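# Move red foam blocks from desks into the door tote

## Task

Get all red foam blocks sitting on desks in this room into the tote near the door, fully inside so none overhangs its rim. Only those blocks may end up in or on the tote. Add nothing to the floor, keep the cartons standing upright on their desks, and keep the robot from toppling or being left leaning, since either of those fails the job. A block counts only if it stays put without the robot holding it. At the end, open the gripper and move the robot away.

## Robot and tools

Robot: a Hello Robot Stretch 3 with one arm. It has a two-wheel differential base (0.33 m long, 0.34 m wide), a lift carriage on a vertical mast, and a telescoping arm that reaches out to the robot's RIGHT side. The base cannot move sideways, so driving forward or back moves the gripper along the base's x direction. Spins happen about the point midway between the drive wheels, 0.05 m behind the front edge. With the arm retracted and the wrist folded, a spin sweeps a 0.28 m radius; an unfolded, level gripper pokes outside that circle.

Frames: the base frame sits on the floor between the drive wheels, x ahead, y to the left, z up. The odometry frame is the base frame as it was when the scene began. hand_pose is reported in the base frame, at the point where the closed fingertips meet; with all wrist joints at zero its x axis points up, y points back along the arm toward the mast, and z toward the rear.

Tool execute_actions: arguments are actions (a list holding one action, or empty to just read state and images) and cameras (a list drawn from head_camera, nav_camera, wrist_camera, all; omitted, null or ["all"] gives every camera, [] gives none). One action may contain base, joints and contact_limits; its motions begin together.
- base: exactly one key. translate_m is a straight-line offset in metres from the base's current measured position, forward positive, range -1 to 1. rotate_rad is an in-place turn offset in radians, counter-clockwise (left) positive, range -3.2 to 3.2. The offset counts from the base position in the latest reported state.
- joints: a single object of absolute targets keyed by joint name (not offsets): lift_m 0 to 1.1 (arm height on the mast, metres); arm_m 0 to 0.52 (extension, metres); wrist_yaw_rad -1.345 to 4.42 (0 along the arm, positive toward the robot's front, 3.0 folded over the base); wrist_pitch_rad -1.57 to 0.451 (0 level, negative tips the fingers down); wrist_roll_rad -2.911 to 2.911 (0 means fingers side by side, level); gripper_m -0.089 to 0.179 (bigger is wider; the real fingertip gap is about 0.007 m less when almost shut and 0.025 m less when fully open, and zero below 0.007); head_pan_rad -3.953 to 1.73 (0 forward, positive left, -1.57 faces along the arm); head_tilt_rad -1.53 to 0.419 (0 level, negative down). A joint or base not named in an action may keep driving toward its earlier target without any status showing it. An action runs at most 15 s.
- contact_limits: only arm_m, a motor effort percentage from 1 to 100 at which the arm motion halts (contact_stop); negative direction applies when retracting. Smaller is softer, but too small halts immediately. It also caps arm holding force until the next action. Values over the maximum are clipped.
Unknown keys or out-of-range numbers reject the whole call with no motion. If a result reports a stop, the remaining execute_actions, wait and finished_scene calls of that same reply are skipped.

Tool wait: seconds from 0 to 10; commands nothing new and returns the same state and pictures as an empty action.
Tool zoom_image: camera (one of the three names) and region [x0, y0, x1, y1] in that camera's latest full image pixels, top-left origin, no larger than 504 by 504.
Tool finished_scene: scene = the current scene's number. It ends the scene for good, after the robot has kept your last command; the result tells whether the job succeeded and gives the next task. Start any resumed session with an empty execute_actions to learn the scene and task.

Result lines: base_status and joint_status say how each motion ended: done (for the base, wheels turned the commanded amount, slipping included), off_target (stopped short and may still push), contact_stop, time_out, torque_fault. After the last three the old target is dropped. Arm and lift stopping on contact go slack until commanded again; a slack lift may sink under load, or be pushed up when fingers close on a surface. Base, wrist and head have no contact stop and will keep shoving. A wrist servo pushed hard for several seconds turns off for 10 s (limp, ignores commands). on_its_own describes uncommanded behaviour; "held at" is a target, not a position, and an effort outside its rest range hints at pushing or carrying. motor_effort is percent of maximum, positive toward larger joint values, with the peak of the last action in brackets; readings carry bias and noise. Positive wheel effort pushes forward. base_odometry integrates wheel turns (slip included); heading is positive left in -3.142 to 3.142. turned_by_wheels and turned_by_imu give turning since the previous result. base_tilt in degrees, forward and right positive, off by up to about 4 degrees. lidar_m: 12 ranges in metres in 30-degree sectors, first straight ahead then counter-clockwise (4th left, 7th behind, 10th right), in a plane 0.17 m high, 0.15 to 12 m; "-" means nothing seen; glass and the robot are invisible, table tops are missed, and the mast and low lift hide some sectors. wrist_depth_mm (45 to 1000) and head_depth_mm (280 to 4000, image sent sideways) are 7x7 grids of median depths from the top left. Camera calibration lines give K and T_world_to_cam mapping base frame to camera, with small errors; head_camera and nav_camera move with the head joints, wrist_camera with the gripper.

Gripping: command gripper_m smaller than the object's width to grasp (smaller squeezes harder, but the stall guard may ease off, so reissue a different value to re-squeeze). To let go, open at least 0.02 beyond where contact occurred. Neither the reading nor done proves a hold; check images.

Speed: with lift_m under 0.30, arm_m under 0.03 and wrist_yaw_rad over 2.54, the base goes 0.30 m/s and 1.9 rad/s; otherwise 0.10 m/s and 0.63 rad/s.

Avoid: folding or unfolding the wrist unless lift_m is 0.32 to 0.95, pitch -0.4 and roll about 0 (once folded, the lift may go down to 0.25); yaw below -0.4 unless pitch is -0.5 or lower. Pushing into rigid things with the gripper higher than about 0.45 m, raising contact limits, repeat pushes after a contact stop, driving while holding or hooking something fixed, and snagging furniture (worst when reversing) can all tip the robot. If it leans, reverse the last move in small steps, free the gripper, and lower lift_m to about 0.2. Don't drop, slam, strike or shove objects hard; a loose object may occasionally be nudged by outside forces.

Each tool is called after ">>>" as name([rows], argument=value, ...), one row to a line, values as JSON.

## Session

>>> execute_actions(actions=[])

Scene clock: 0.00 s.
base_odometry: x=+0.000 y=+0.000 heading=+0.000 (m, m, rad; odometry frame)
turned_by_wheels: +0.000 (rad since the last result)
turned_by_imu: +0.000 (rad since the last result)
base_tilt: forward=+1.7 right=-1.2 (deg)
lidar_m: 2.23 1.61 1.34 1.40 2.13 1.71 1.83 2.21 1.95 1.71 2.06 2.34
head_depth_mm: 1580 2337 2450 2408 2394 1830 2344 / 1598 2389 2540 2508 2495 1901 2404 / 1687 2425 2611 2593 2554 2261 2159 / 1714 2465 2717 2683 2655 2601 2359 / 1746 2514 2828 2794 2760 2729 2323 / 1760 2560 2909 2885 2843 2786 2289 / 1788 2583 2759 2853 2901 2848 2256
base_status: not commanded
joint_positions: lift_m=+0.463 arm_m=+0.000 wrist_yaw_rad=+3.128 wrist_pitch_rad=-0.500 wrist_roll_rad=-0.007 gripper_m=+0.037 head_pan_rad=+0.012 head_tilt_rad=-0.020
joint_status: not commanded
motor_effort: left_wheel=+0 right_wheel=+0 lift_m=+21 arm_m=+0 wrist_yaw_rad=-1 wrist_pitch_rad=+4 wrist_roll_rad=+0 gripper_m=+0 head_pan_rad=+0 head_tilt_rad=+3 (%)
hand_pose: x=-0.0184 y=+0.0680 z=+0.4574 quat_wxyz=(+0.179, +0.683, +0.171, +0.687) (m; base frame)
wrist_depth_mm: - - - - - - - / - - - - - - - / - - - - - - 967 / - - 925 901 868 818 822 / 842 801 781 755 765 708 682 / 722 689 689 655 616 622 608 / 619 597 603 - 558 543 537
pictures: head_camera (sideways: a quarter turn clockwise sets it upright), nav_camera (sideways: a quarter turn counterclockwise sets it upright), wrist_camera
camera_calibration (this result's frames):
head_camera: T_world_to_cam=[[0.0350471, -0.0766039, -0.996445, 1.31884], [-0.0518635, 0.995575, -0.0783611, 0.107357], [0.998039, 0.0544255, 0.0309191, -0.0839343], [0, 0, 0, 1]] pos_world=[0.0431161, -0.00128505, 1.32516]
nav_camera: T_world_to_cam=[[0.0194957, 0.0543356, 0.998332, -1.2612], [0.0635314, -0.996572, 0.0529991, -0.0174349], [0.997789, 0.0623922, -0.0228809, -0.0215234], [0, 0, 0, 1]] pos_world=[0.0471714, 0.0524957, 1.25952]
wrist_camera: T_world_to_cam=[[0.986463, -0.141732, -0.0824813, 0.0629905], [-0.153122, -0.616098, -0.772643, 0.421234], [0.0586915, 0.774813, -0.62946, 0.404473], [0, 0, 0, 1]] pos_world=[-0.0213767, -0.0449421, 0.585259]
Images, in order (width x height): head_camera 896x504, nav_camera 672x504, wrist_camera 644x364.

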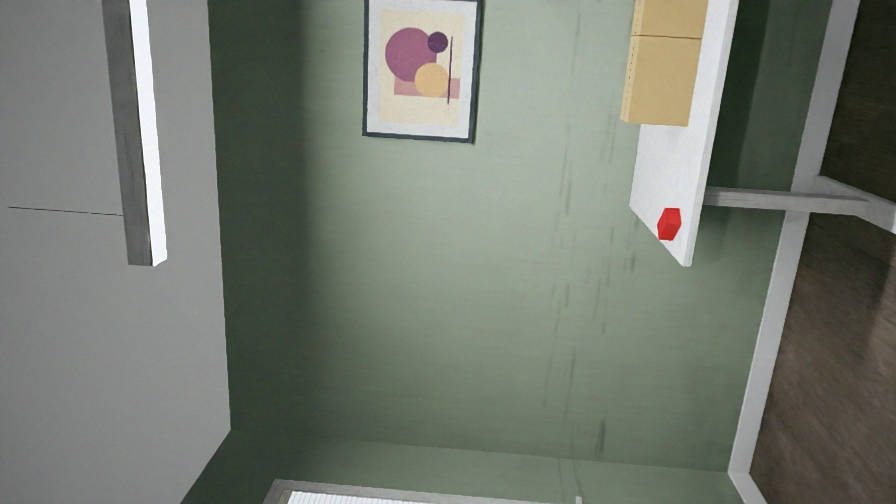

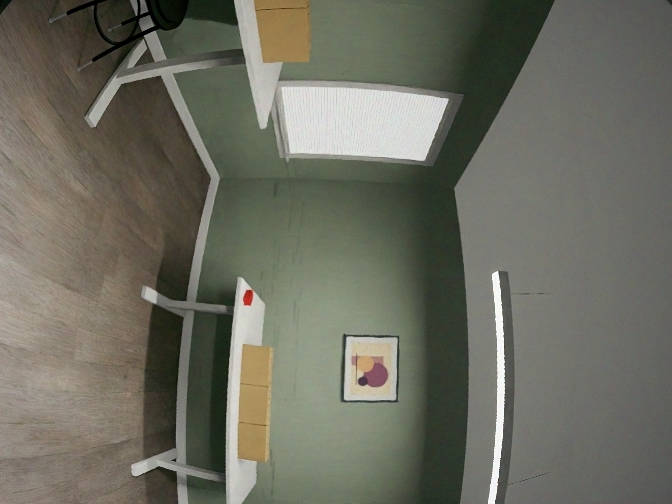

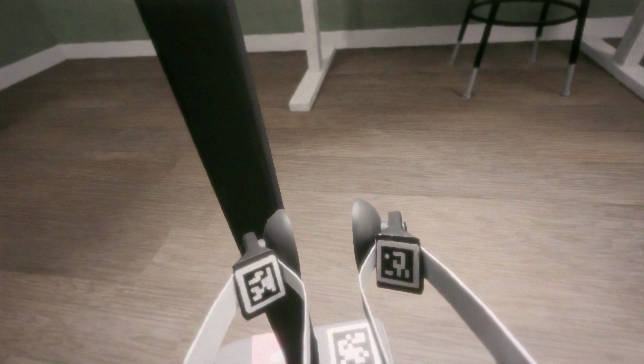

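>>> execute_actions([
  {"joints": {"lift_m": 0.29, "wrist_yaw_rad": 3.0, "wrist_pitch_rad": -0.4, "head_pan_rad": 1.25, "head_tilt_rad": -0.45}},
], cameras=["head_camera", "nav_camera"])

>>> execute_actions([
  {"joints": {"head_pan_rad": -1.3}},
], cameras=["head_camera", "nav_camera"])

Scene clock: 3.30 s.
base_odometry: x=+0.000 y=+0.000 heading=+0.000 (m, m, rad; odometry frame)
turned_by_wheels: +0.000 (rad since the last result)
turned_by_imu: -0.001 (rad since the last result)
base_tilt: forward=+1.7 right=-1.2 (deg)
lidar_m: 2.24 1.61 1.33 1.40 2.12 1.70 1.84 2.21 1.94 1.71 2.06 2.33
head_depth_mm: 1517 1629 1122 1146 1518 1669 1424 / 1528 1636 1122 1149 1518 1712 1417 / 1511 1628 1125 1882 2035 1744 1411 / 1518 1621 1116 1881 2034 1739 1394 / 1522 1613 1116 1886 2025 1737 1381 / 1513 1612 1555 1423 1965 1659 1367 / 1515 1628 1696 1889 2027 1681 1368
base_status: not commanded
joint_positions: lift_m=+0.291 arm_m=+0.000 wrist_yaw_rad=+3.002 wrist_pitch_rad=-0.418 wrist_roll_rad=-0.007 gripper_m=+0.037 head_pan_rad=+1.243 head_tilt_rad=-0.444
joint_status: all done
motor_effort: left_wheel=+0(0) right_wheel=+0(0) lift_m=+7(22) arm_m=+0(0) wrist_yaw_rad=-3(6) wrist_pitch_rad=+6(6) wrist_roll_rad=+0(0) gripper_m=+0(0) head_pan_rad=+4(48) head_tilt_rad=-3(36) (%)
hand_pose: x=+0.0100 y=+0.0769 z=+0.3034 quat_wxyz=(+0.195, +0.698, +0.099, +0.683) (m; base frame)
wrist_depth_mm: - - - - - - - / - - - - - - - / - - - 928 879 825 790 / 830 812 768 725 698 648 640 / 674 642 - 599 579 548 520 / 549 535 - - 470 475 448 / 470 475 - - 421 405 393
pictures: head_camera (sideways: a quarter turn clockwise sets it upright), nav_camera (sideways: a quarter turn counterclockwise sets it upright)
camera_calibration (this result's frames):
head_camera: T_world_to_cam=[[-0.04908, -0.383362, -0.922293, 1.22228], [-0.965056, 0.256181, -0.0551289, 0.082644], [0.257408, 0.887358, -0.382539, 0.458762], [0, 0, 0, 1]] pos_world=[0.0216566, 0.0403176, 1.30735]
nav_camera: T_world_to_cam=[[0.0869777, 0.423535, 0.901695, -1.13526], [0.966197, -0.256366, 0.0272179, 0.0106456], [0.242691, 0.868847, -0.431516, 0.514953], [0, 0, 0, 1]] pos_world=[-0.0365178, 0.0361375, 1.24558]
Images, in order (width x height): head_camera 896x504, nav_camera 672x504.

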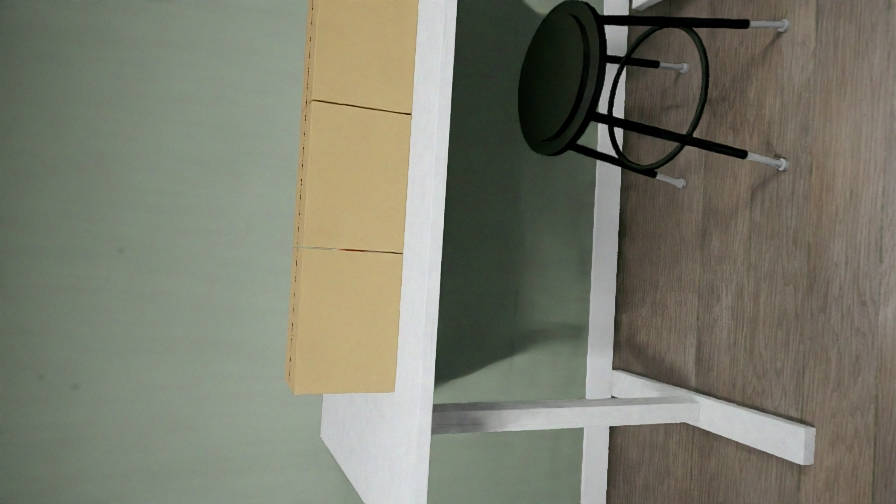

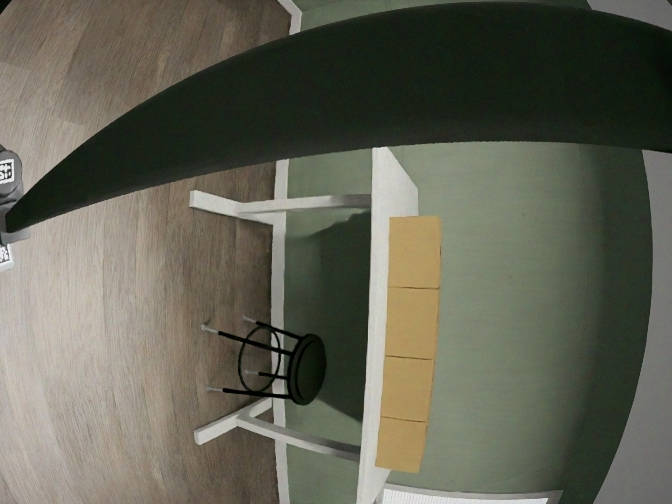

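Scene clock: 5.13 s.
base_odometry: x=+0.000 y=+0.000 heading=+0.000 (m, m, rad; odometry frame)
turned_by_wheels: +0.000 (rad since the last result)
turned_by_imu: +0.000 (rad since the last result)
base_tilt: forward=+1.7 right=-1.1 (deg)
lidar_m: 2.23 1.61 1.34 1.40 2.11 1.70 1.84 2.21 1.95 1.71 2.06 2.34
head_depth_mm: 1633 1707 1741 1890 2065 1787 1417 / 1721 1810 1911 2030 2073 1762 1415 / 1827 1944 2033 2190 2142 1761 1407 / 1853 1972 2101 2307 2204 1737 1396 / 2138 2285 2457 2625 2276 1735 1382 / 2324 2490 2645 2841 2268 1707 1381 / 2517 2711 2901 3055 2235 1691 1370
base_status: not commanded
joint_positions: lift_m=+0.291 arm_m=+0.000 wrist_yaw_rad=+3.002 wrist_pitch_rad=-0.418 wrist_roll_rad=-0.007 gripper_m=+0.037 head_pan_rad=-1.293 head_tilt_rad=-0.445
joint_status: all done
motor_effort: left_wheel=+0(1) right_wheel=+0(0) lift_m=+8(8) arm_m=+1(0) wrist_yaw_rad=-3(3) wrist_pitch_rad=+6(6) wrist_roll_rad=+0(0) gripper_m=-1(0) head_pan_rad=-4(44) head_tilt_rad=-4(3) (%)
hand_pose: x=+0.0100 y=+0.0769 z=+0.3034 quat_wxyz=(+0.195, +0.698, +0.099, +0.683) (m; base frame)
wrist_depth_mm: - - - - - - - / - - - - - - - / - - - 946 885 833 787 / 848 796 746 731 702 668 646 / 671 640 - 600 573 551 528 / 553 530 - - 474 470 448 / 472 478 - - 415 402 401
pictures: head_camera (sideways: a quarter turn clockwise sets it upright), nav_camera (sideways: a quarter turn counterclockwise sets it upright)
camera_calibration (this result's frames):
head_camera: T_world_to_cam=[[-0.178082, 0.343268, -0.9222, 1.22295], [0.93912, 0.33914, -0.0551122, 0.0710067], [0.293837, -0.875871, -0.382765, 0.458834], [0, 0, 0, 1]] pos_world=[0.0162787, -0.0420003, 1.30734]
nav_camera: T_world_to_cam=[[0.169814, -0.397869, 0.90159, -1.13563], [-0.940165, -0.339632, 0.0272011, 0.0222963], [0.295386, -0.852262, -0.431736, 0.514918], [0, 0, 0, 1]] pos_world=[0.0617086, -0.00541433, 1.24558]
Images, in order (width x height): head_camera 896x504, nav_camera 672x504.

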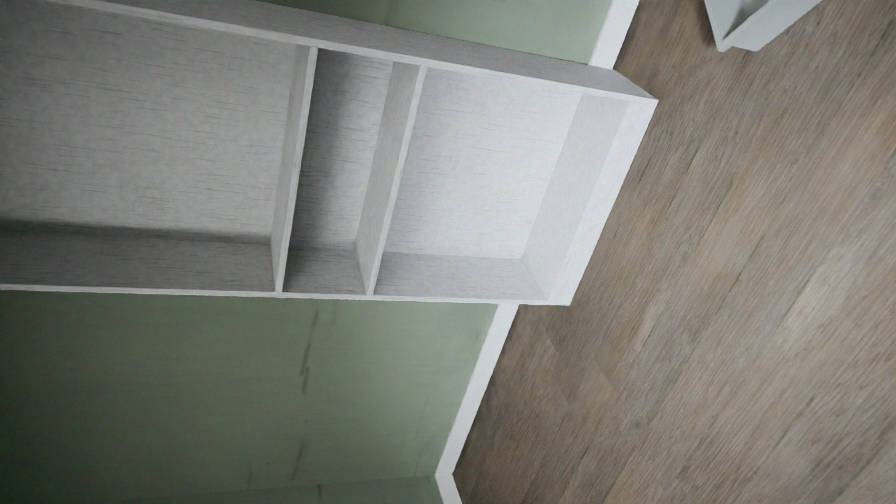

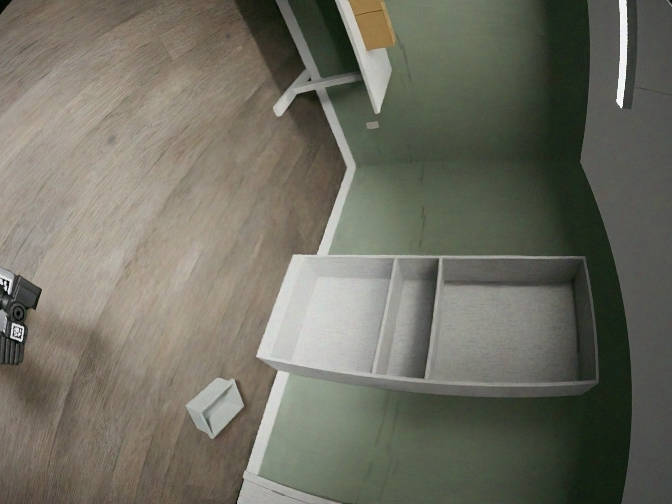

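>>> execute_actions([
  {"joints": {"head_pan_rad": -2.1, "head_tilt_rad": -0.6}},
], cameras=["head_camera", "nav_camera"])

>>> execute_actions([
  {"joints": {"head_pan_rad": -3.4, "head_tilt_rad": -0.45}},
], cameras=["head_camera", "nav_camera"])

Scene clock: 7.03 s.
base_odometry: x=+0.000 y=+0.000 heading=+0.000 (m, m, rad; odometry frame)
turned_by_wheels: +0.000 (rad since the last result)
turned_by_imu: +0.000 (rad since the last result)
base_tilt: forward=+1.7 right=-1.1 (deg)
lidar_m: 2.23 1.61 1.33 1.40 2.12 1.70 1.84 2.21 1.95 1.72 2.06 2.33
head_depth_mm: 1727 1903 2136 2351 1934 1541 1276 / 1700 1880 2067 2313 1936 1531 1267 / 1670 1836 2044 2236 1909 1518 1270 / 1639 1778 1985 2207 1885 1520 1258 / 1635 1770 1960 2169 1878 1501 1260 / 1601 1747 1907 2136 1795 1495 1246 / 1575 1706 1870 2101 1844 1487 1235
base_status: not commanded
joint_positions: lift_m=+0.291 arm_m=+0.000 wrist_yaw_rad=+3.002 wrist_pitch_rad=-0.418 wrist_roll_rad=-0.007 gripper_m=+0.037 head_pan_rad=-2.093 head_tilt_rad=-0.592
joint_status: all done
motor_effort: left_wheel=+0(0) right_wheel=+0(0) lift_m=+8(8) arm_m=+0(1) wrist_yaw_rad=-3(2) wrist_pitch_rad=+6(6) wrist_roll_rad=+0(0) gripper_m=+0(0) head_pan_rad=-4(45) head_tilt_rad=-4(23) (%)
hand_pose: x=+0.0100 y=+0.0769 z=+0.3034 quat_wxyz=(+0.195, +0.698, +0.099, +0.683) (m; base frame)
wrist_depth_mm: - - - - - - - / - - - - - - - / - - - 930 878 840 784 / 850 805 761 718 690 658 637 / 653 646 - 598 579 548 529 / 564 538 - - 466 471 456 / 479 480 - - 419 408 400
pictures: head_camera (sideways: a quarter turn clockwise sets it upright), nav_camera (sideways: a quarter turn counterclockwise sets it upright)
camera_calibration (this result's frames):
head_camera: T_world_to_cam=[[0.187815, 0.481028, -0.856351, 1.13481], [0.90125, -0.431013, -0.044446, 0.057342], [-0.390479, -0.763439, -0.514477, 0.634396], [0, 0, 0, 1]] pos_world=[-0.017096, -0.036839, 1.30073]
nav_camera: T_world_to_cam=[[-0.230957, -0.510032, 0.828569, -1.03796], [-0.900281, 0.434985, 0.0168118, 0.035583], [-0.368989, -0.742062, -0.559635, 0.685385], [0, 0, 0, 1]] pos_world=[0.0452112, -0.0362704, 1.24299]
Images, in order (width x height): head_camera 896x504, nav_camera 672x504.

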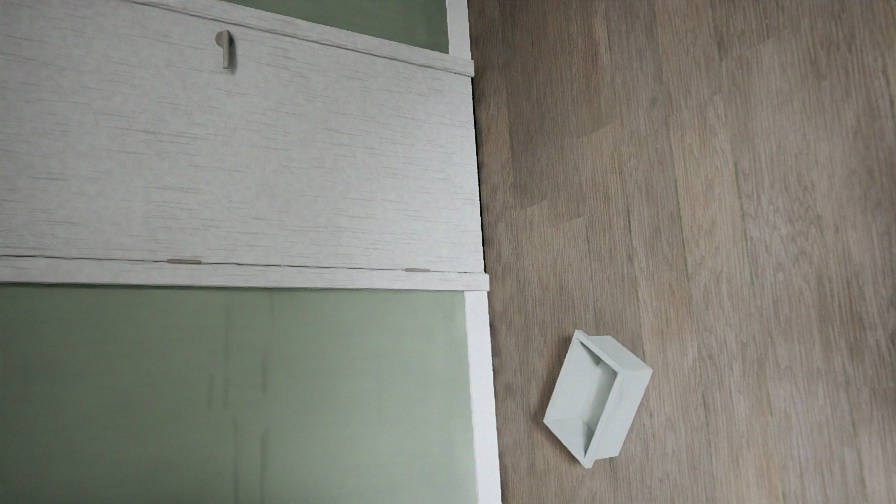

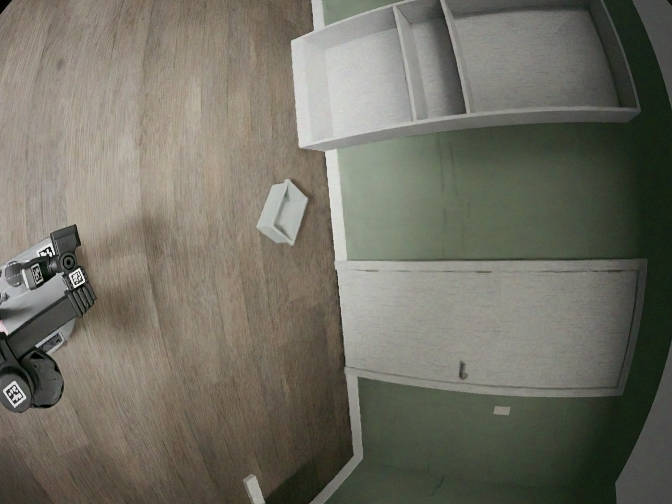

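Scene clock: 8.27 s.
base_odometry: x=+0.000 y=+0.000 heading=+0.000 (m, m, rad; odometry frame)
turned_by_wheels: +0.000 (rad since the last result)
turned_by_imu: +0.000 (rad since the last result)
base_tilt: forward=+1.7 right=-1.1 (deg)
lidar_m: 2.23 1.61 1.34 1.40 2.12 1.71 1.83 2.21 1.94 1.71 2.06 2.33
head_depth_mm: 1762 1879 1882 2121 2234 1743 1413 / 1765 1895 1456 2201 2175 1738 1392 / 1773 1912 1393 2229 2255 1721 1391 / 1790 1920 1400 2245 2257 1705 1380 / 1788 1931 1423 2241 2215 1690 1369 / 1808 1958 1434 2287 2205 1680 1360 / 1825 1966 1565 2241 2037 1664 1345
base_status: not commanded
joint_positions: lift_m=+0.291 arm_m=+0.000 wrist_yaw_rad=+3.002 wrist_pitch_rad=-0.418 wrist_roll_rad=-0.007 gripper_m=+0.037 head_pan_rad=-3.393 head_tilt_rad=-0.458
joint_status: all done
motor_effort: left_wheel=+0(0) right_wheel=+0(0) lift_m=+7(8) arm_m=+0(0) wrist_yaw_rad=-3(3) wrist_pitch_rad=+6(6) wrist_roll_rad=+0(0) gripper_m=-1(0) head_pan_rad=-3(46) head_tilt_rad=+6(23) (%)
hand_pose: x=+0.0100 y=+0.0769 z=+0.3034 quat_wxyz=(+0.195, +0.698, +0.099, +0.683) (m; base frame)
wrist_depth_mm: - - - - - - - / - - - - - - - / - - - 924 906 854 788 / 857 796 764 739 687 669 631 / 680 641 - 596 590 550 533 / 551 529 - - 464 472 456 / 477 476 - - 420 403 400
pictures: head_camera (sideways: a quarter turn clockwise sets it upright), nav_camera (sideways: a quarter turn counterclockwise sets it upright)
camera_calibration (this result's frames):
head_camera: T_world_to_cam=[[0.398458, -0.0227173, -0.916905, 1.21252], [-0.180637, -0.982057, -0.0541675, 0.0766064], [-0.899223, 0.18721, -0.395412, 0.482569], [0, 0, 0, 1]] pos_world=[-0.0353621, 0.012435, 1.30673]
nav_camera: T_world_to_cam=[[-0.441136, 0.0573479, 0.895606, -1.1241], [0.181112, 0.983112, 0.0262565, 0.0166867], [-0.878975, 0.173788, -0.444072, 0.538134], [0, 0, 0, 1]] pos_world=[-0.025896, -0.0454612, 1.24528]
Images, in order (width x height): head_camera 896x504, nav_camera 672x504.

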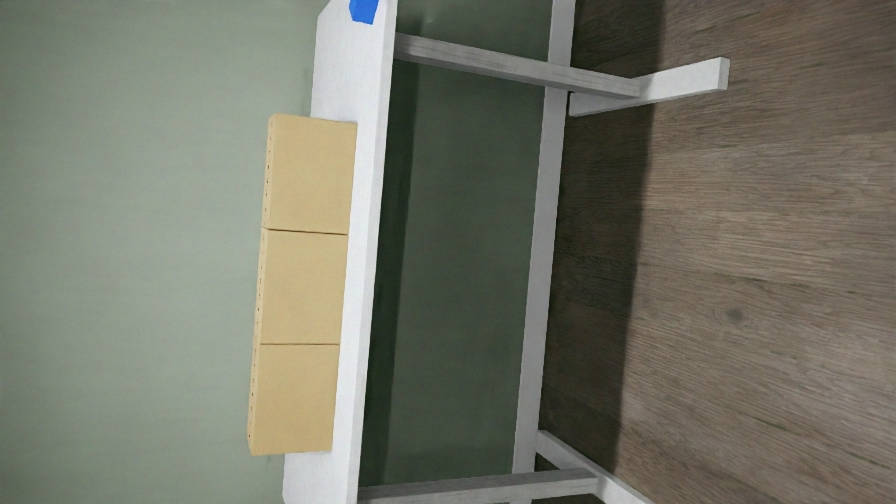

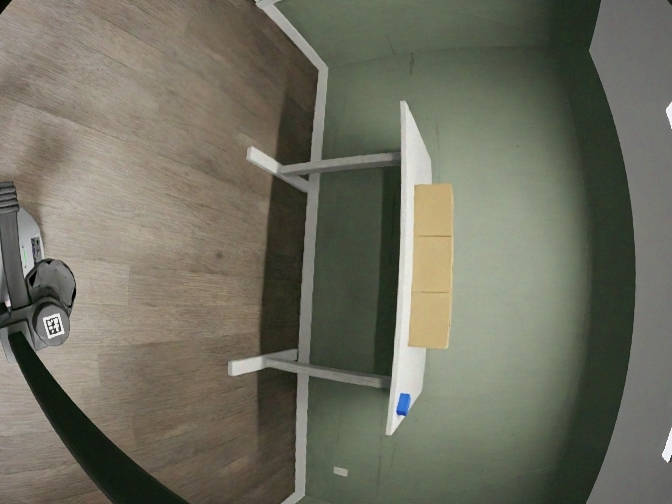

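>>> execute_actions([
  {"base": {"rotate_rad": 2.057}, "joints": {"head_pan_rad": -1.3, "head_tilt_rad": -0.45}},
], cameras=[])

>>> execute_actions([
  {"base": {"translate_m": 0.99}, "joints": {"lift_m": 0.294}},
], cameras=["head_camera", "nav_camera"])

Scene clock: 54.17 s.
base_odometry: x=+0.000 y=+0.000 heading=+2.057 (m, m, rad; odometry frame)
turned_by_wheels: +2.057 (rad since the last result)
turned_by_imu: +2.085 (rad since the last result)
base_tilt: forward=+1.7 right=-1.1 (deg)
lidar_m: 2.10 1.70 1.83 2.22 1.95 1.72 2.06 2.32 2.23 1.61 1.34 1.40
head_depth_mm: 1995 2180 2380 2658 2336 1764 1406 / 1893 2060 2183 2476 2318 1730 1395 / 1795 1946 1329 2258 2191 1697 1392 / 1702 1821 1256 2168 2123 1699 1381 / 1614 1739 1187 1985 1798 1701 1375 / 1550 1663 1125 1896 1571 1675 1364 / 1486 1580 1068 1818 1949 1668 1353
base_status: done
joint_positions: lift_m=+0.291 arm_m=+0.000 wrist_yaw_rad=+3.002 wrist_pitch_rad=-0.418 wrist_roll_rad=-0.007 gripper_m=+0.037 head_pan_rad=-1.307 head_tilt_rad=-0.458
joint_status: all done
motor_effort: left_wheel=-1(7) right_wheel=+2(11) lift_m=+7(8) arm_m=-1(1) wrist_yaw_rad=-3(3) wrist_pitch_rad=+6(6) wrist_roll_rad=+0(0) gripper_m=-1(0) head_pan_rad=+4(44) head_tilt_rad=+6(4) (%)
hand_pose: x=+0.0100 y=+0.0769 z=+0.3034 quat_wxyz=(+0.195, +0.698, +0.099, +0.683) (m; base frame)
wrist_depth_mm: - - - - - - - / - - - - - - - / - - - 937 891 826 780 / 842 799 754 727 689 664 624 / 660 636 - 589 579 546 528 / 551 530 - - 469 469 453 / 469 479 - - 424 401 396
pictures: none
No camera images: the call's "cameras" was empty. Leave "cameras" out to get every camera's image.

Scene clock: 59.23 s.
base_odometry: x=-0.463 y=+0.875 heading=+2.057 (m, m, rad; odometry frame)
turned_by_wheels: +0.000 (rad since the last result)
turned_by_imu: -0.004 (rad since the last result)
base_tilt: forward=+1.7 right=-1.1 (deg)
lidar_m: 1.28 1.41 0.96 1.64 2.63 2.62 3.01 2.91 1.13 0.77 0.75 1.10
head_depth_mm: 1218 1331 1439 644 644 1585 1405 / 1152 1252 1342 732 638 537 1398 / 1087 1176 1275 935 630 511 1393 / 1034 1110 1204 919 623 927 1307 / 986 1052 1142 908 947 1456 1309 / 939 1001 1074 1103 1258 1381 1360 / 898 959 1023 1099 1184 1293 1350
base_status: done
joint_positions: lift_m=+0.293 arm_m=+0.000 wrist_yaw_rad=+3.001 wrist_pitch_rad=-0.418 wrist_roll_rad=-0.007 gripper_m=+0.037 head_pan_rad=-1.307 head_tilt_rad=-0.458
joint_status: all done
motor_effort: left_wheel=-1(6) right_wheel=+1(8) lift_m=+30(31) arm_m=+0(1) wrist_yaw_rad=-2(3) wrist_pitch_rad=+6(6) wrist_roll_rad=+0(0) gripper_m=+0(0) head_pan_rad=+4(4) head_tilt_rad=+5(5) (%)
hand_pose: x=+0.0101 y=+0.0769 z=+0.3060 quat_wxyz=(+0.195, +0.698, +0.099, +0.682) (m; base frame)
wrist_depth_mm: - - - - - - - / - - - - - - - / - - - 933 883 840 798 / 856 804 754 746 693 664 627 / 673 643 - 599 583 548 533 / 561 533 - - 472 476 459 / 479 477 - - 420 411 399
pictures: head_camera (sideways: a quarter turn clockwise sets it upright), nav_camera (sideways: a quarter turn counterclockwise sets it upright)
camera_calibration (this result's frames):
head_camera: T_world_to_cam=[[-0.176355, 0.357438, -0.917135, 1.21632], [0.943645, 0.32649, -0.0542081, 0.0698011], [0.28006, -0.87501, -0.394873, 0.474674], [0, 0, 0, 1]] pos_world=[0.0157001, -0.0422058, 1.30675]
nav_camera: T_world_to_cam=[[0.167242, -0.41165, 0.895865, -1.12815], [-0.944792, -0.326612, 0.026297, 0.0235021], [0.281776, -0.850805, -0.443547, 0.53037], [0, 0, 0, 1]] pos_world=[0.0614326, -0.00548491, 1.2453]
Images, in order (width x height): head_camera 896x504, nav_camera 672x504.

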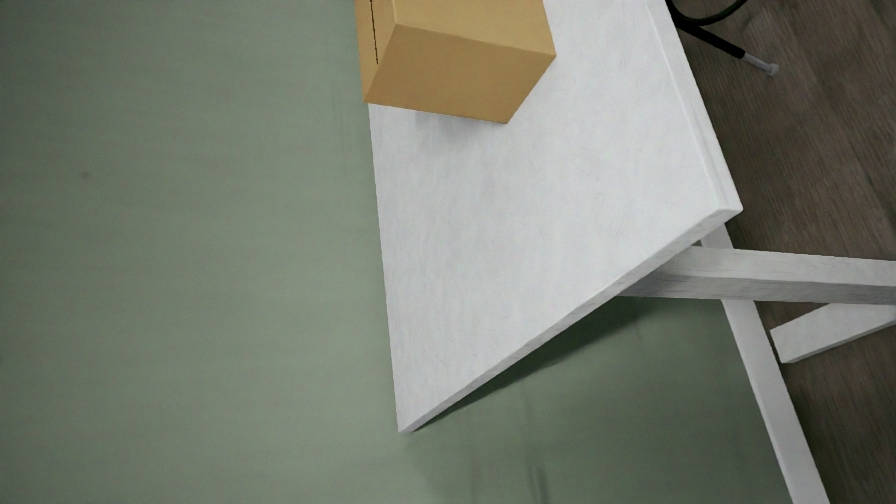

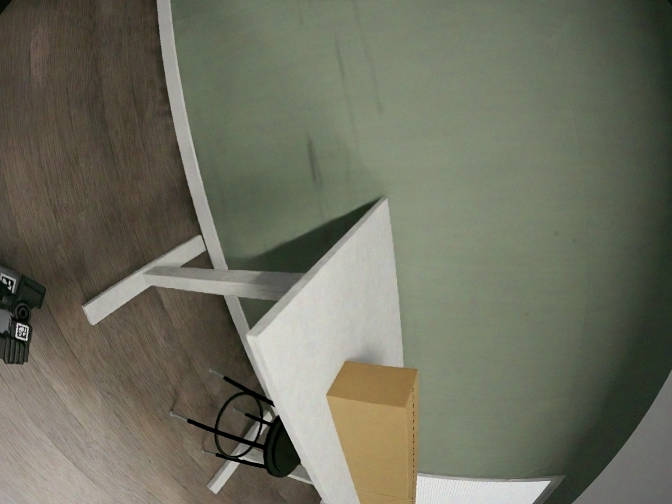

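>>> execute_actions([
  {"base": {"translate_m": 0.11}, "joints": {"lift_m": 0.46, "wrist_yaw_rad": 1.57}},
], cameras=[])

>>> execute_actions([
  {"base": {"rotate_rad": -0.775}, "joints": {"lift_m": 0.63, "head_pan_rad": -0.75, "head_tilt_rad": -0.6}},
], cameras=["head_camera"])

Scene clock: 69.33 s.
base_odometry: x=-0.514 y=+0.973 heading=+2.057 (m, m, rad; odometry frame)
turned_by_wheels: +0.000 (rad since the last result)
turned_by_imu: -0.001 (rad since the last result)
base_tilt: forward=+1.7 right=-1.1 (deg)
lidar_m: 1.19 1.33 0.91 1.55 1.78 2.71 3.09 2.99 1.17 0.73 1.03 1.03
head_depth_mm: 1131 1239 1356 959 642 482 1406 / 1062 1157 1266 947 638 516 1399 / 1011 1093 1179 934 659 906 1317 / 960 1028 1109 919 1298 1455 1273 / 910 976 1054 1049 1249 1370 1370 / 869 928 994 1077 1171 1276 1328 / 834 884 947 1019 1103 1202 1280
base_status: done
joint_positions: lift_m=+0.459 arm_m=+0.000 wrist_yaw_rad=+1.572 wrist_pitch_rad=-0.417 wrist_roll_rad=-0.007 gripper_m=+0.037 head_pan_rad=-1.307 head_tilt_rad=-0.458
joint_status: all done
motor_effort: left_wheel=-1(6) right_wheel=+1(9) lift_m=+31(36) arm_m=+0(0) wrist_yaw_rad=-4(4) wrist_pitch_rad=+6(6) wrist_roll_rad=+0(0) gripper_m=+0(1) head_pan_rad=+4(4) head_tilt_rad=+6(5) (%)
hand_pose: x=+0.2031 y=-0.1451 z=+0.4722 quat_wxyz=(+0.594, +0.591, -0.383, +0.388) (m; base frame)
wrist_depth_mm: - - - - 835 722 616 / - - - - 904 761 667 / - - - - - 845 694 / - - - - 965 854 747 / 919 899 887 815 787 766 742 / 767 731 743 690 653 654 627 / 659 638 609 599 579 565 549
pictures: none
No camera images: the call's "cameras" was empty. Leave "cameras" out to get every camera's image.

Scene clock: 71.70 s.
base_odometry: x=-0.514 y=+0.973 heading=+1.282 (m, m, rad; odometry frame)
turned_by_wheels: -0.775 (rad since the last result)
turned_by_imu: -0.791 (rad since the last result)
base_tilt: forward=+1.8 right=-1.2 (deg)
lidar_m: 1.03 1.06 1.39 1.33 0.93 1.77 2.71 2.73 3.38 2.99 1.17 0.73
head_depth_mm: 1487 1664 682 707 1735 1541 1280 / 1343 1512 668 682 567 1535 1279 / 1218 1363 991 698 520 1528 1264 / 1121 1231 1048 690 577 1517 1263 / 1035 1129 1029 684 926 1080 1190 / 959 1039 1014 784 1403 1459 1246 / 896 968 996 1149 1267 1397 1238
base_status: done
joint_positions: lift_m=+0.629 arm_m=+0.000 wrist_yaw_rad=+1.572 wrist_pitch_rad=-0.417 wrist_roll_rad=-0.007 gripper_m=+0.037 head_pan_rad=-0.757 head_tilt_rad=-0.593
joint_status: all done
motor_effort: left_wheel=+1(5) right_wheel=-2(6) lift_m=+31(33) arm_m=-1(0) wrist_yaw_rad=-3(4) wrist_pitch_rad=+5(5) wrist_roll_rad=+0(0) gripper_m=+1(0) head_pan_rad=+5(41) head_tilt_rad=-4(23) (%)
hand_pose: x=+0.2031 y=-0.1452 z=+0.6422 quat_wxyz=(+0.594, +0.591, -0.383, +0.388) (m; base frame)
wrist_depth_mm: 806 811 832 839 863 522 913 / 851 890 904 919 949 960 - / 919 967 - - - - - / - - - - - - - / - - - - 771 937 954 / - 979 932 869 825 836 817 / 848 821 787 776 739 723 719
pictures: head_camera (sideways: a quarter turn clockwise sets it upright)
camera_calibration (this result's frames):
head_camera: T_world_to_cam=[[-0.424193, 0.294817, -0.856238, 1.1384], [0.629063, 0.776083, -0.0444292, 0.0589804], [0.651414, -0.557474, -0.514667, 0.628288], [0, 0, 0, 1]] pos_world=[0.0365231, -0.0311381, 1.30072]
Images, in order (width x height): head_camera 896x504.

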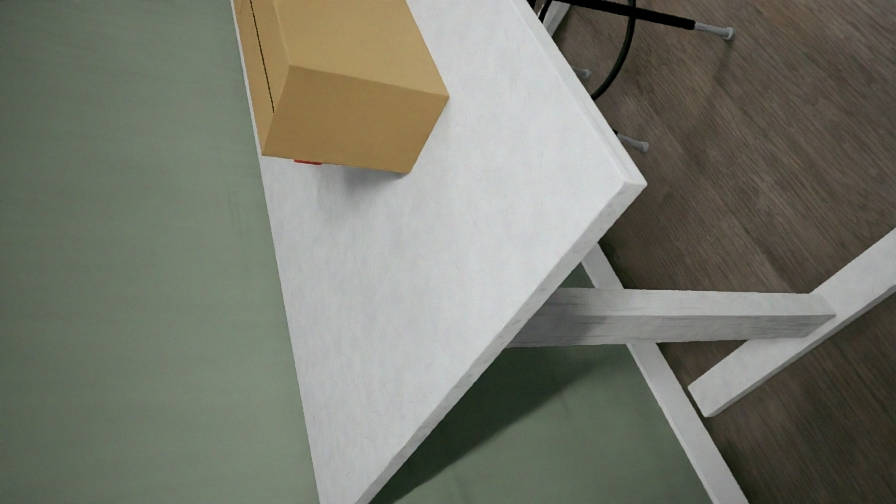

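>>> execute_actions([
  {"base": {"translate_m": 0.5}, "joints": {"lift_m": 1.095, "gripper_m": 0.14, "head_pan_rad": -1.4, "head_tilt_rad": -0.45}},
], cameras=["head_camera", "nav_camera"])

Scene clock: 79.80 s.
base_odometry: x=-0.372 y=+1.452 heading=+1.282 (m, m, rad; odometry frame)
turned_by_wheels: +0.000 (rad since the last result)
turned_by_imu: -0.003 (rad since the last result)
base_tilt: forward=+1.7 right=-1.1 (deg)
lidar_m: 0.52 0.54 0.73 1.34 1.18 1.90 3.20 3.17 3.08 0.44 0.45 0.54
head_depth_mm: 2783 2937 1098 - - - - / 2837 3040 1467 779 595 - - / 2888 3112 3182 934 629 - - / 2000 2220 1730 860 622 - - / 1403 1515 1514 908 645 - - / 1086 1140 1209 1028 - - - / 878 923 969 - - - -
base_status: done
joint_positions: lift_m=+1.094 arm_m=+0.000 wrist_yaw_rad=+1.572 wrist_pitch_rad=-0.417 wrist_roll_rad=-0.007 gripper_m=+0.140 head_pan_rad=-1.393 head_tilt_rad=-0.458
joint_status: all done
motor_effort: left_wheel=+0(6) right_wheel=-2(3) lift_m=+31(33) arm_m=+0(0) wrist_yaw_rad=-2(2) wrist_pitch_rad=+5(6) wrist_roll_rad=+0(0) gripper_m=-1(81) head_pan_rad=-3(40) head_tilt_rad=+7(22) (%)
hand_pose: x=+0.2032 y=-0.1452 z=+1.1072 quat_wxyz=(+0.594, +0.591, -0.383, +0.388) (m; base frame)
wrist_depth_mm: 373 380 392 404 413 425 432 / 407 412 424 431 450 458 474 / 439 456 468 481 501 507 513 / 492 498 520 537 546 442 418 / 547 559 578 606 635 - 349 / 603 615 675 688 716 519 302 / 697 763 770 828 872 860 261
pictures: head_camera (sideways: a quarter turn clockwise sets it upright), nav_camera (sideways: a quarter turn counterclockwise sets it upright)
camera_calibration (this result's frames):
head_camera: T_world_to_cam=[[-0.145102, 0.371768, -0.916916, 1.21585], [0.968189, 0.244286, -0.0541693, 0.0696009], [0.203851, -0.895608, -0.395388, 0.475809], [0, 0, 0, 1]] pos_world=[0.012041, -0.042877, 1.30673]
nav_camera: T_world_to_cam=[[0.131365, -0.424985, 0.895618, -1.12761], [-0.969346, -0.244293, 0.0262583, 0.0237022], [0.207634, -0.871613, -0.444049, 0.531475], [0, 0, 0, 1]] pos_world=[0.0607516, -0.0101847, 1.24528]
Images, in order (width x height): head_camera 896x504, nav_camera 672x504.

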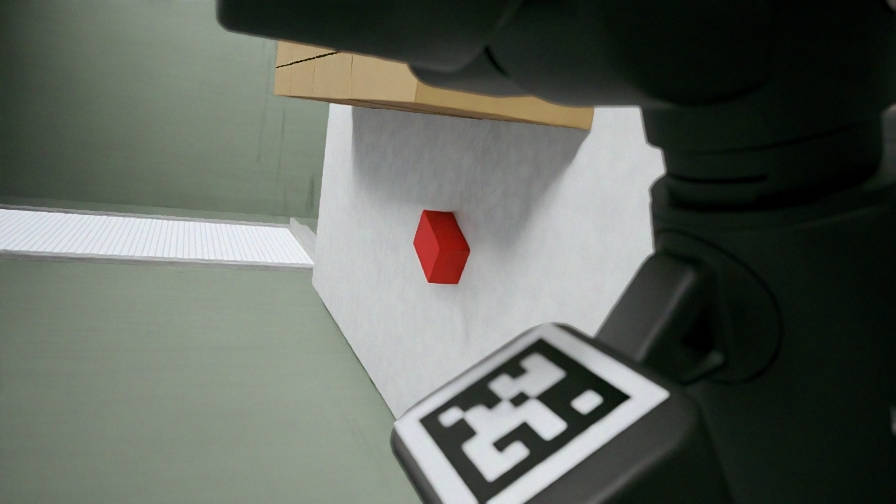

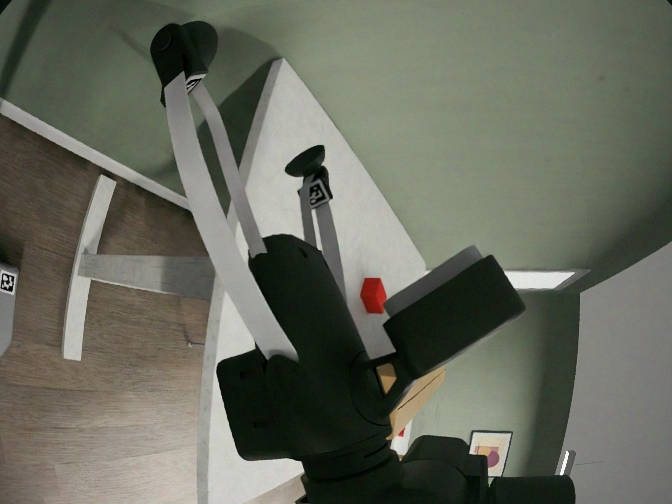

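I can see the whole area behind desk B's cartons: only one red block. Zoom for orientation.

>>> zoom_image(camera="head_camera", region=[270, 80, 520, 320])

Region (270, 80, 520, 320) of head_camera's 896x504 image, scaled by 2.016, with more detail than that image has; it fills the top 484 rows of this view, and the rest is white.

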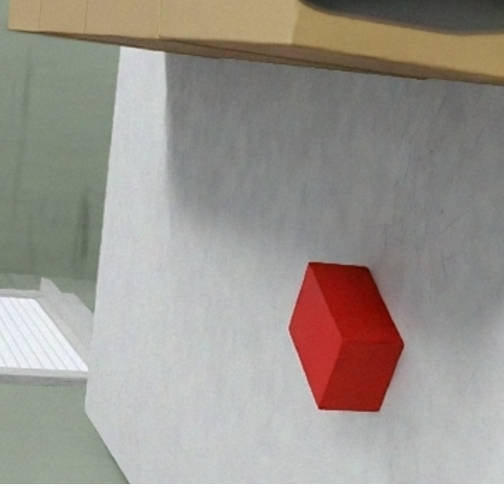

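>>> execute_actions(actions=[])

Scene clock: 84.17 s.
base_odometry: x=-0.372 y=+1.452 heading=+1.282 (m, m, rad; odometry frame)
turned_by_wheels: +0.000 (rad since the last result)
turned_by_imu: -0.001 (rad since the last result)
base_tilt: forward=+1.7 right=-1.2 (deg)
lidar_m: 0.52 0.54 0.74 1.34 1.18 1.89 3.19 3.19 3.10 0.44 0.45 0.54
head_depth_mm: 2780 2943 1100 - - - - / 2828 3030 1457 781 593 - - / 2858 3106 3205 933 628 - - / 1946 2202 1748 859 622 - - / 1402 1516 1509 904 645 - - / 1083 1148 1219 1024 - - - / 877 923 966 - - - -
base_status: done
joint_positions: lift_m=+1.094 arm_m=+0.000 wrist_yaw_rad=+1.572 wrist_pitch_rad=-0.417 wrist_roll_rad=-0.007 gripper_m=+0.140 head_pan_rad=-1.393 head_tilt_rad=-0.458
joint_status: all done
motor_effort: left_wheel=+0(6) right_wheel=-2(3) lift_m=+30(33) arm_m=+0(0) wrist_yaw_rad=-2(2) wrist_pitch_rad=+5(6) wrist_roll_rad=+0(0) gripper_m=+0(81) head_pan_rad=-3(40) head_tilt_rad=+5(22) (%)
hand_pose: x=+0.2032 y=-0.1452 z=+1.1072 quat_wxyz=(+0.594, +0.591, -0.383, +0.388) (m; base frame)
wrist_depth_mm: 373 382 390 398 415 425 436 / 405 415 429 431 456 458 476 / 440 453 466 482 499 507 511 / 486 498 520 531 535 441 415 / 540 559 579 604 631 - 346 / 605 618 672 699 725 522 300 / 698 776 770 808 873 860 264
pictures: head_camera (sideways: a quarter turn clockwise sets it upright), nav_camera (sideways: a quarter turn counterclockwise sets it upright), wrist_camera
camera_calibration (this result's frames):
head_camera: T_world_to_cam=[[-0.145102, 0.371768, -0.916916, 1.21585], [0.968189, 0.244286, -0.0541693, 0.0696009], [0.203851, -0.895608, -0.395388, 0.475809], [0, 0, 0, 1]] pos_world=[0.012041, -0.042877, 1.30673]
nav_camera: T_world_to_cam=[[0.131365, -0.424985, 0.895618, -1.12761], [-0.969346, -0.244294, 0.0262583, 0.0237022], [0.207634, -0.871613, -0.444049, 0.531476], [0, 0, 0, 1]] pos_world=[0.0607516, -0.0101847, 1.24528]
wrist_camera: T_world_to_cam=[[-0.120343, -0.988376, -0.0928997, -0.0187569], [-0.551806, 0.14439, -0.821378, 1.07131], [0.825244, -0.0475842, -0.562768, 0.61675], [0, 0, 0, 1]] pos_world=[0.0799289, -0.143878, 1.2253]
Images, in order (width x height): head_camera 896x504, nav_camera 672x504, wrist_camera 644x364.

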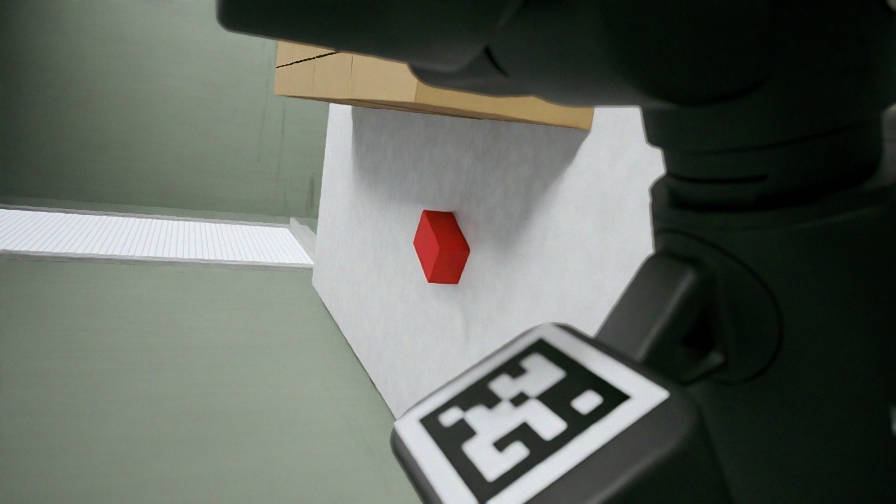

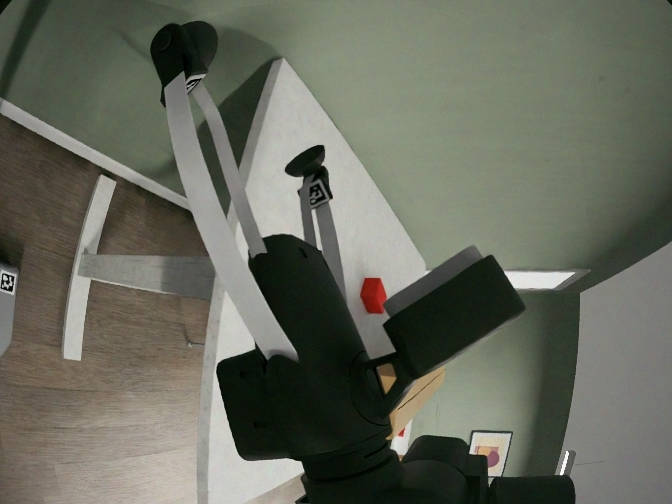

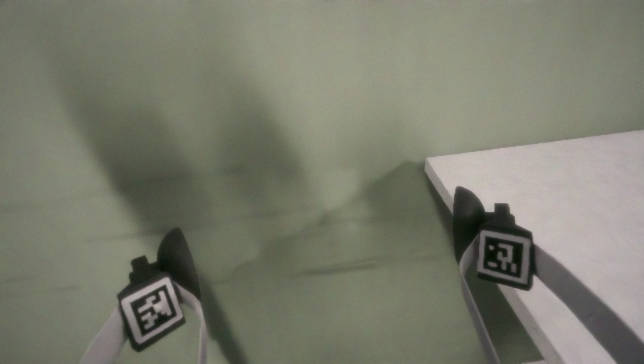

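>>> zoom_image(camera="head_camera", region=[380, 190, 500, 300])

Region (380, 190, 500, 300) of head_camera's 896x504 image, scaled by 4.200, with more detail than that image has; it fills the top 462 rows of this view, and the rest is white.

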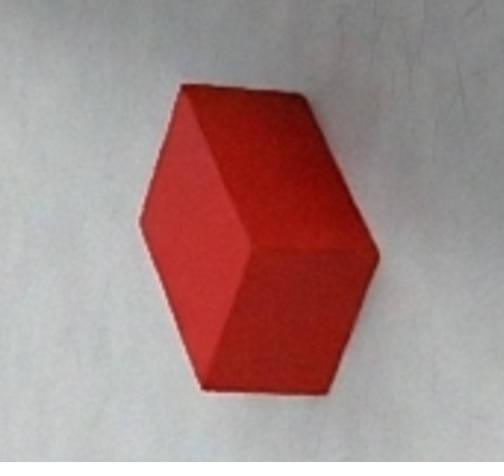

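>>> execute_actions([
  {"base": {"translate_m": 0.283}, "joints": {"wrist_yaw_rad": -0.44, "wrist_pitch_rad": -0.6, "arm_m": 0.22, "head_pan_rad": -1.75, "head_tilt_rad": -0.5}},
], cameras=["head_camera", "wrist_camera"])

Scene clock: 111.60 s.
base_odometry: x=-0.291 y=+1.723 heading=+1.282 (m, m, rad; odometry frame)
turned_by_wheels: +0.000 (rad since the last result)
turned_by_imu: -0.003 (rad since the last result)
base_tilt: forward=+1.7 right=-1.1 (deg)
lidar_m: 0.24 0.24 0.33 0.90 1.39 1.39 3.47 3.44 0.45 0.49 0.34 0.25
head_depth_mm: 2961 - 702 640 605 462 1327 / 2959 - 857 757 599 459 1320 / 2907 - 1034 826 593 454 614 / 2897 - - 750 587 452 1245 / 2867 - - 739 581 449 1266 / 2767 2971 1418 819 576 445 1264 / 1331 1316 1162 806 570 442 1118
base_status: done
joint_positions: lift_m=+1.094 arm_m=+0.220 wrist_yaw_rad=-0.438 wrist_pitch_rad=-0.611 wrist_roll_rad=-0.007 gripper_m=+0.140 head_pan_rad=-1.743 head_tilt_rad=-0.494
joint_status: all done
motor_effort: left_wheel=+1(4) right_wheel=-2(3) lift_m=+31(31) arm_m=+4(3) wrist_yaw_rad=-2(6) wrist_pitch_rad=+3(5) wrist_roll_rad=+0(0) gripper_m=+0(1) head_pan_rad=-4(31) head_tilt_rad=-4(12) (%)
hand_pose: x=-0.1047 y=-0.5421 z=+1.0663 quat_wxyz=(+0.615, +0.063, -0.702, -0.354) (m; base frame)
wrist_depth_mm: 782 732 678 447 305 233 258 / 586 560 533 480 335 259 - / 470 450 413 419 371 299 373 / 389 377 363 356 342 328 321 / 331 328 317 306 297 - 283 / 292 286 276 270 264 251 253 / 259 244 248 242 238 231 228
pictures: head_camera (sideways: a quarter turn clockwise sets it upright), wrist_camera
camera_calibration (this result's frames):
head_camera: T_world_to_cam=[[-0.00317677, 0.431074, -0.902311, 1.19593], [0.993563, -0.100813, -0.0516607, 0.0661777], [-0.113234, -0.896667, -0.427979, 0.520154], [0, 0, 0, 1]] pos_world=[-0.00305344, -0.0424556, 1.30513]
wrist_camera: T_world_to_cam=[[-0.83664, 0.543551, -0.0677119, 0.276707], [0.428319, 0.572144, -0.699424, 1.12957], [-0.341432, -0.614169, -0.711492, 0.558115], [0, 0, 0, 1]] pos_world=[-0.0617553, -0.453906, 1.20588]
Images, in order (width x height): head_camera 896x504, wrist_camera 644x364.

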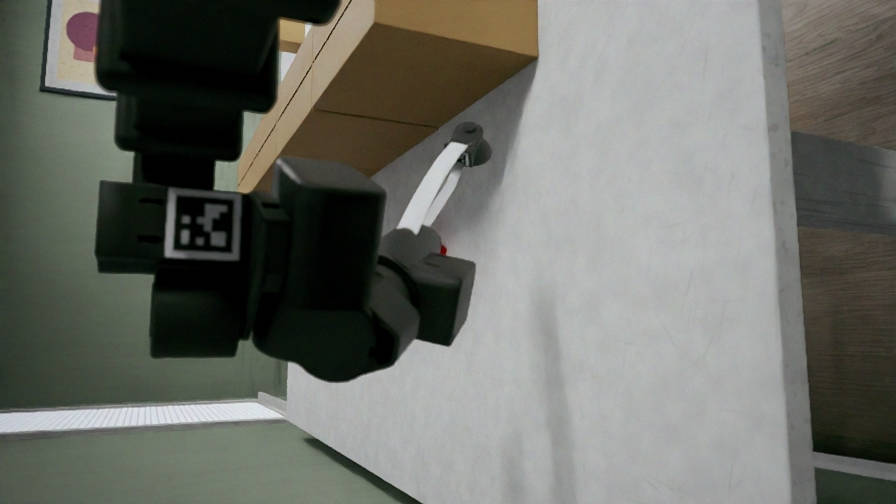

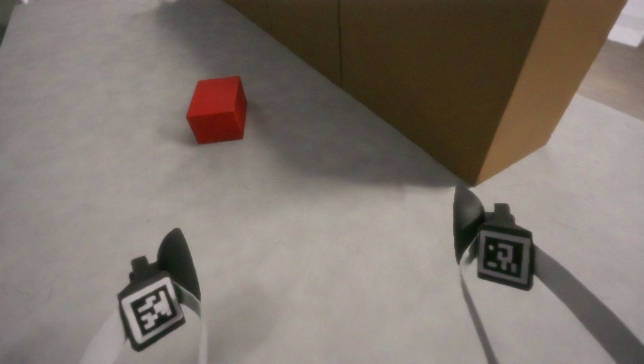

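>>> zoom_image(camera="wrist_camera", region=[160, 55, 280, 165])

Region (160, 55, 280, 165) of wrist_camera's 644x364 image, scaled by 4.200; it fills the top 462 rows of this view, and the rest is white.

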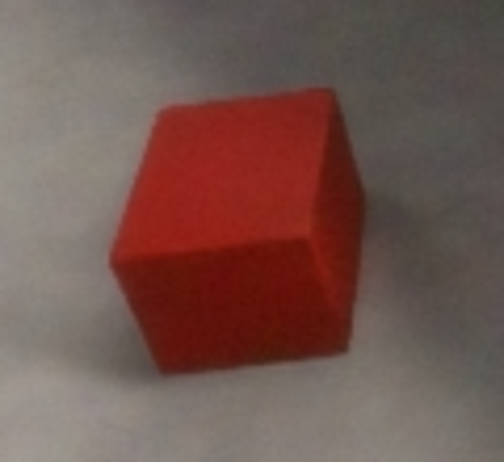

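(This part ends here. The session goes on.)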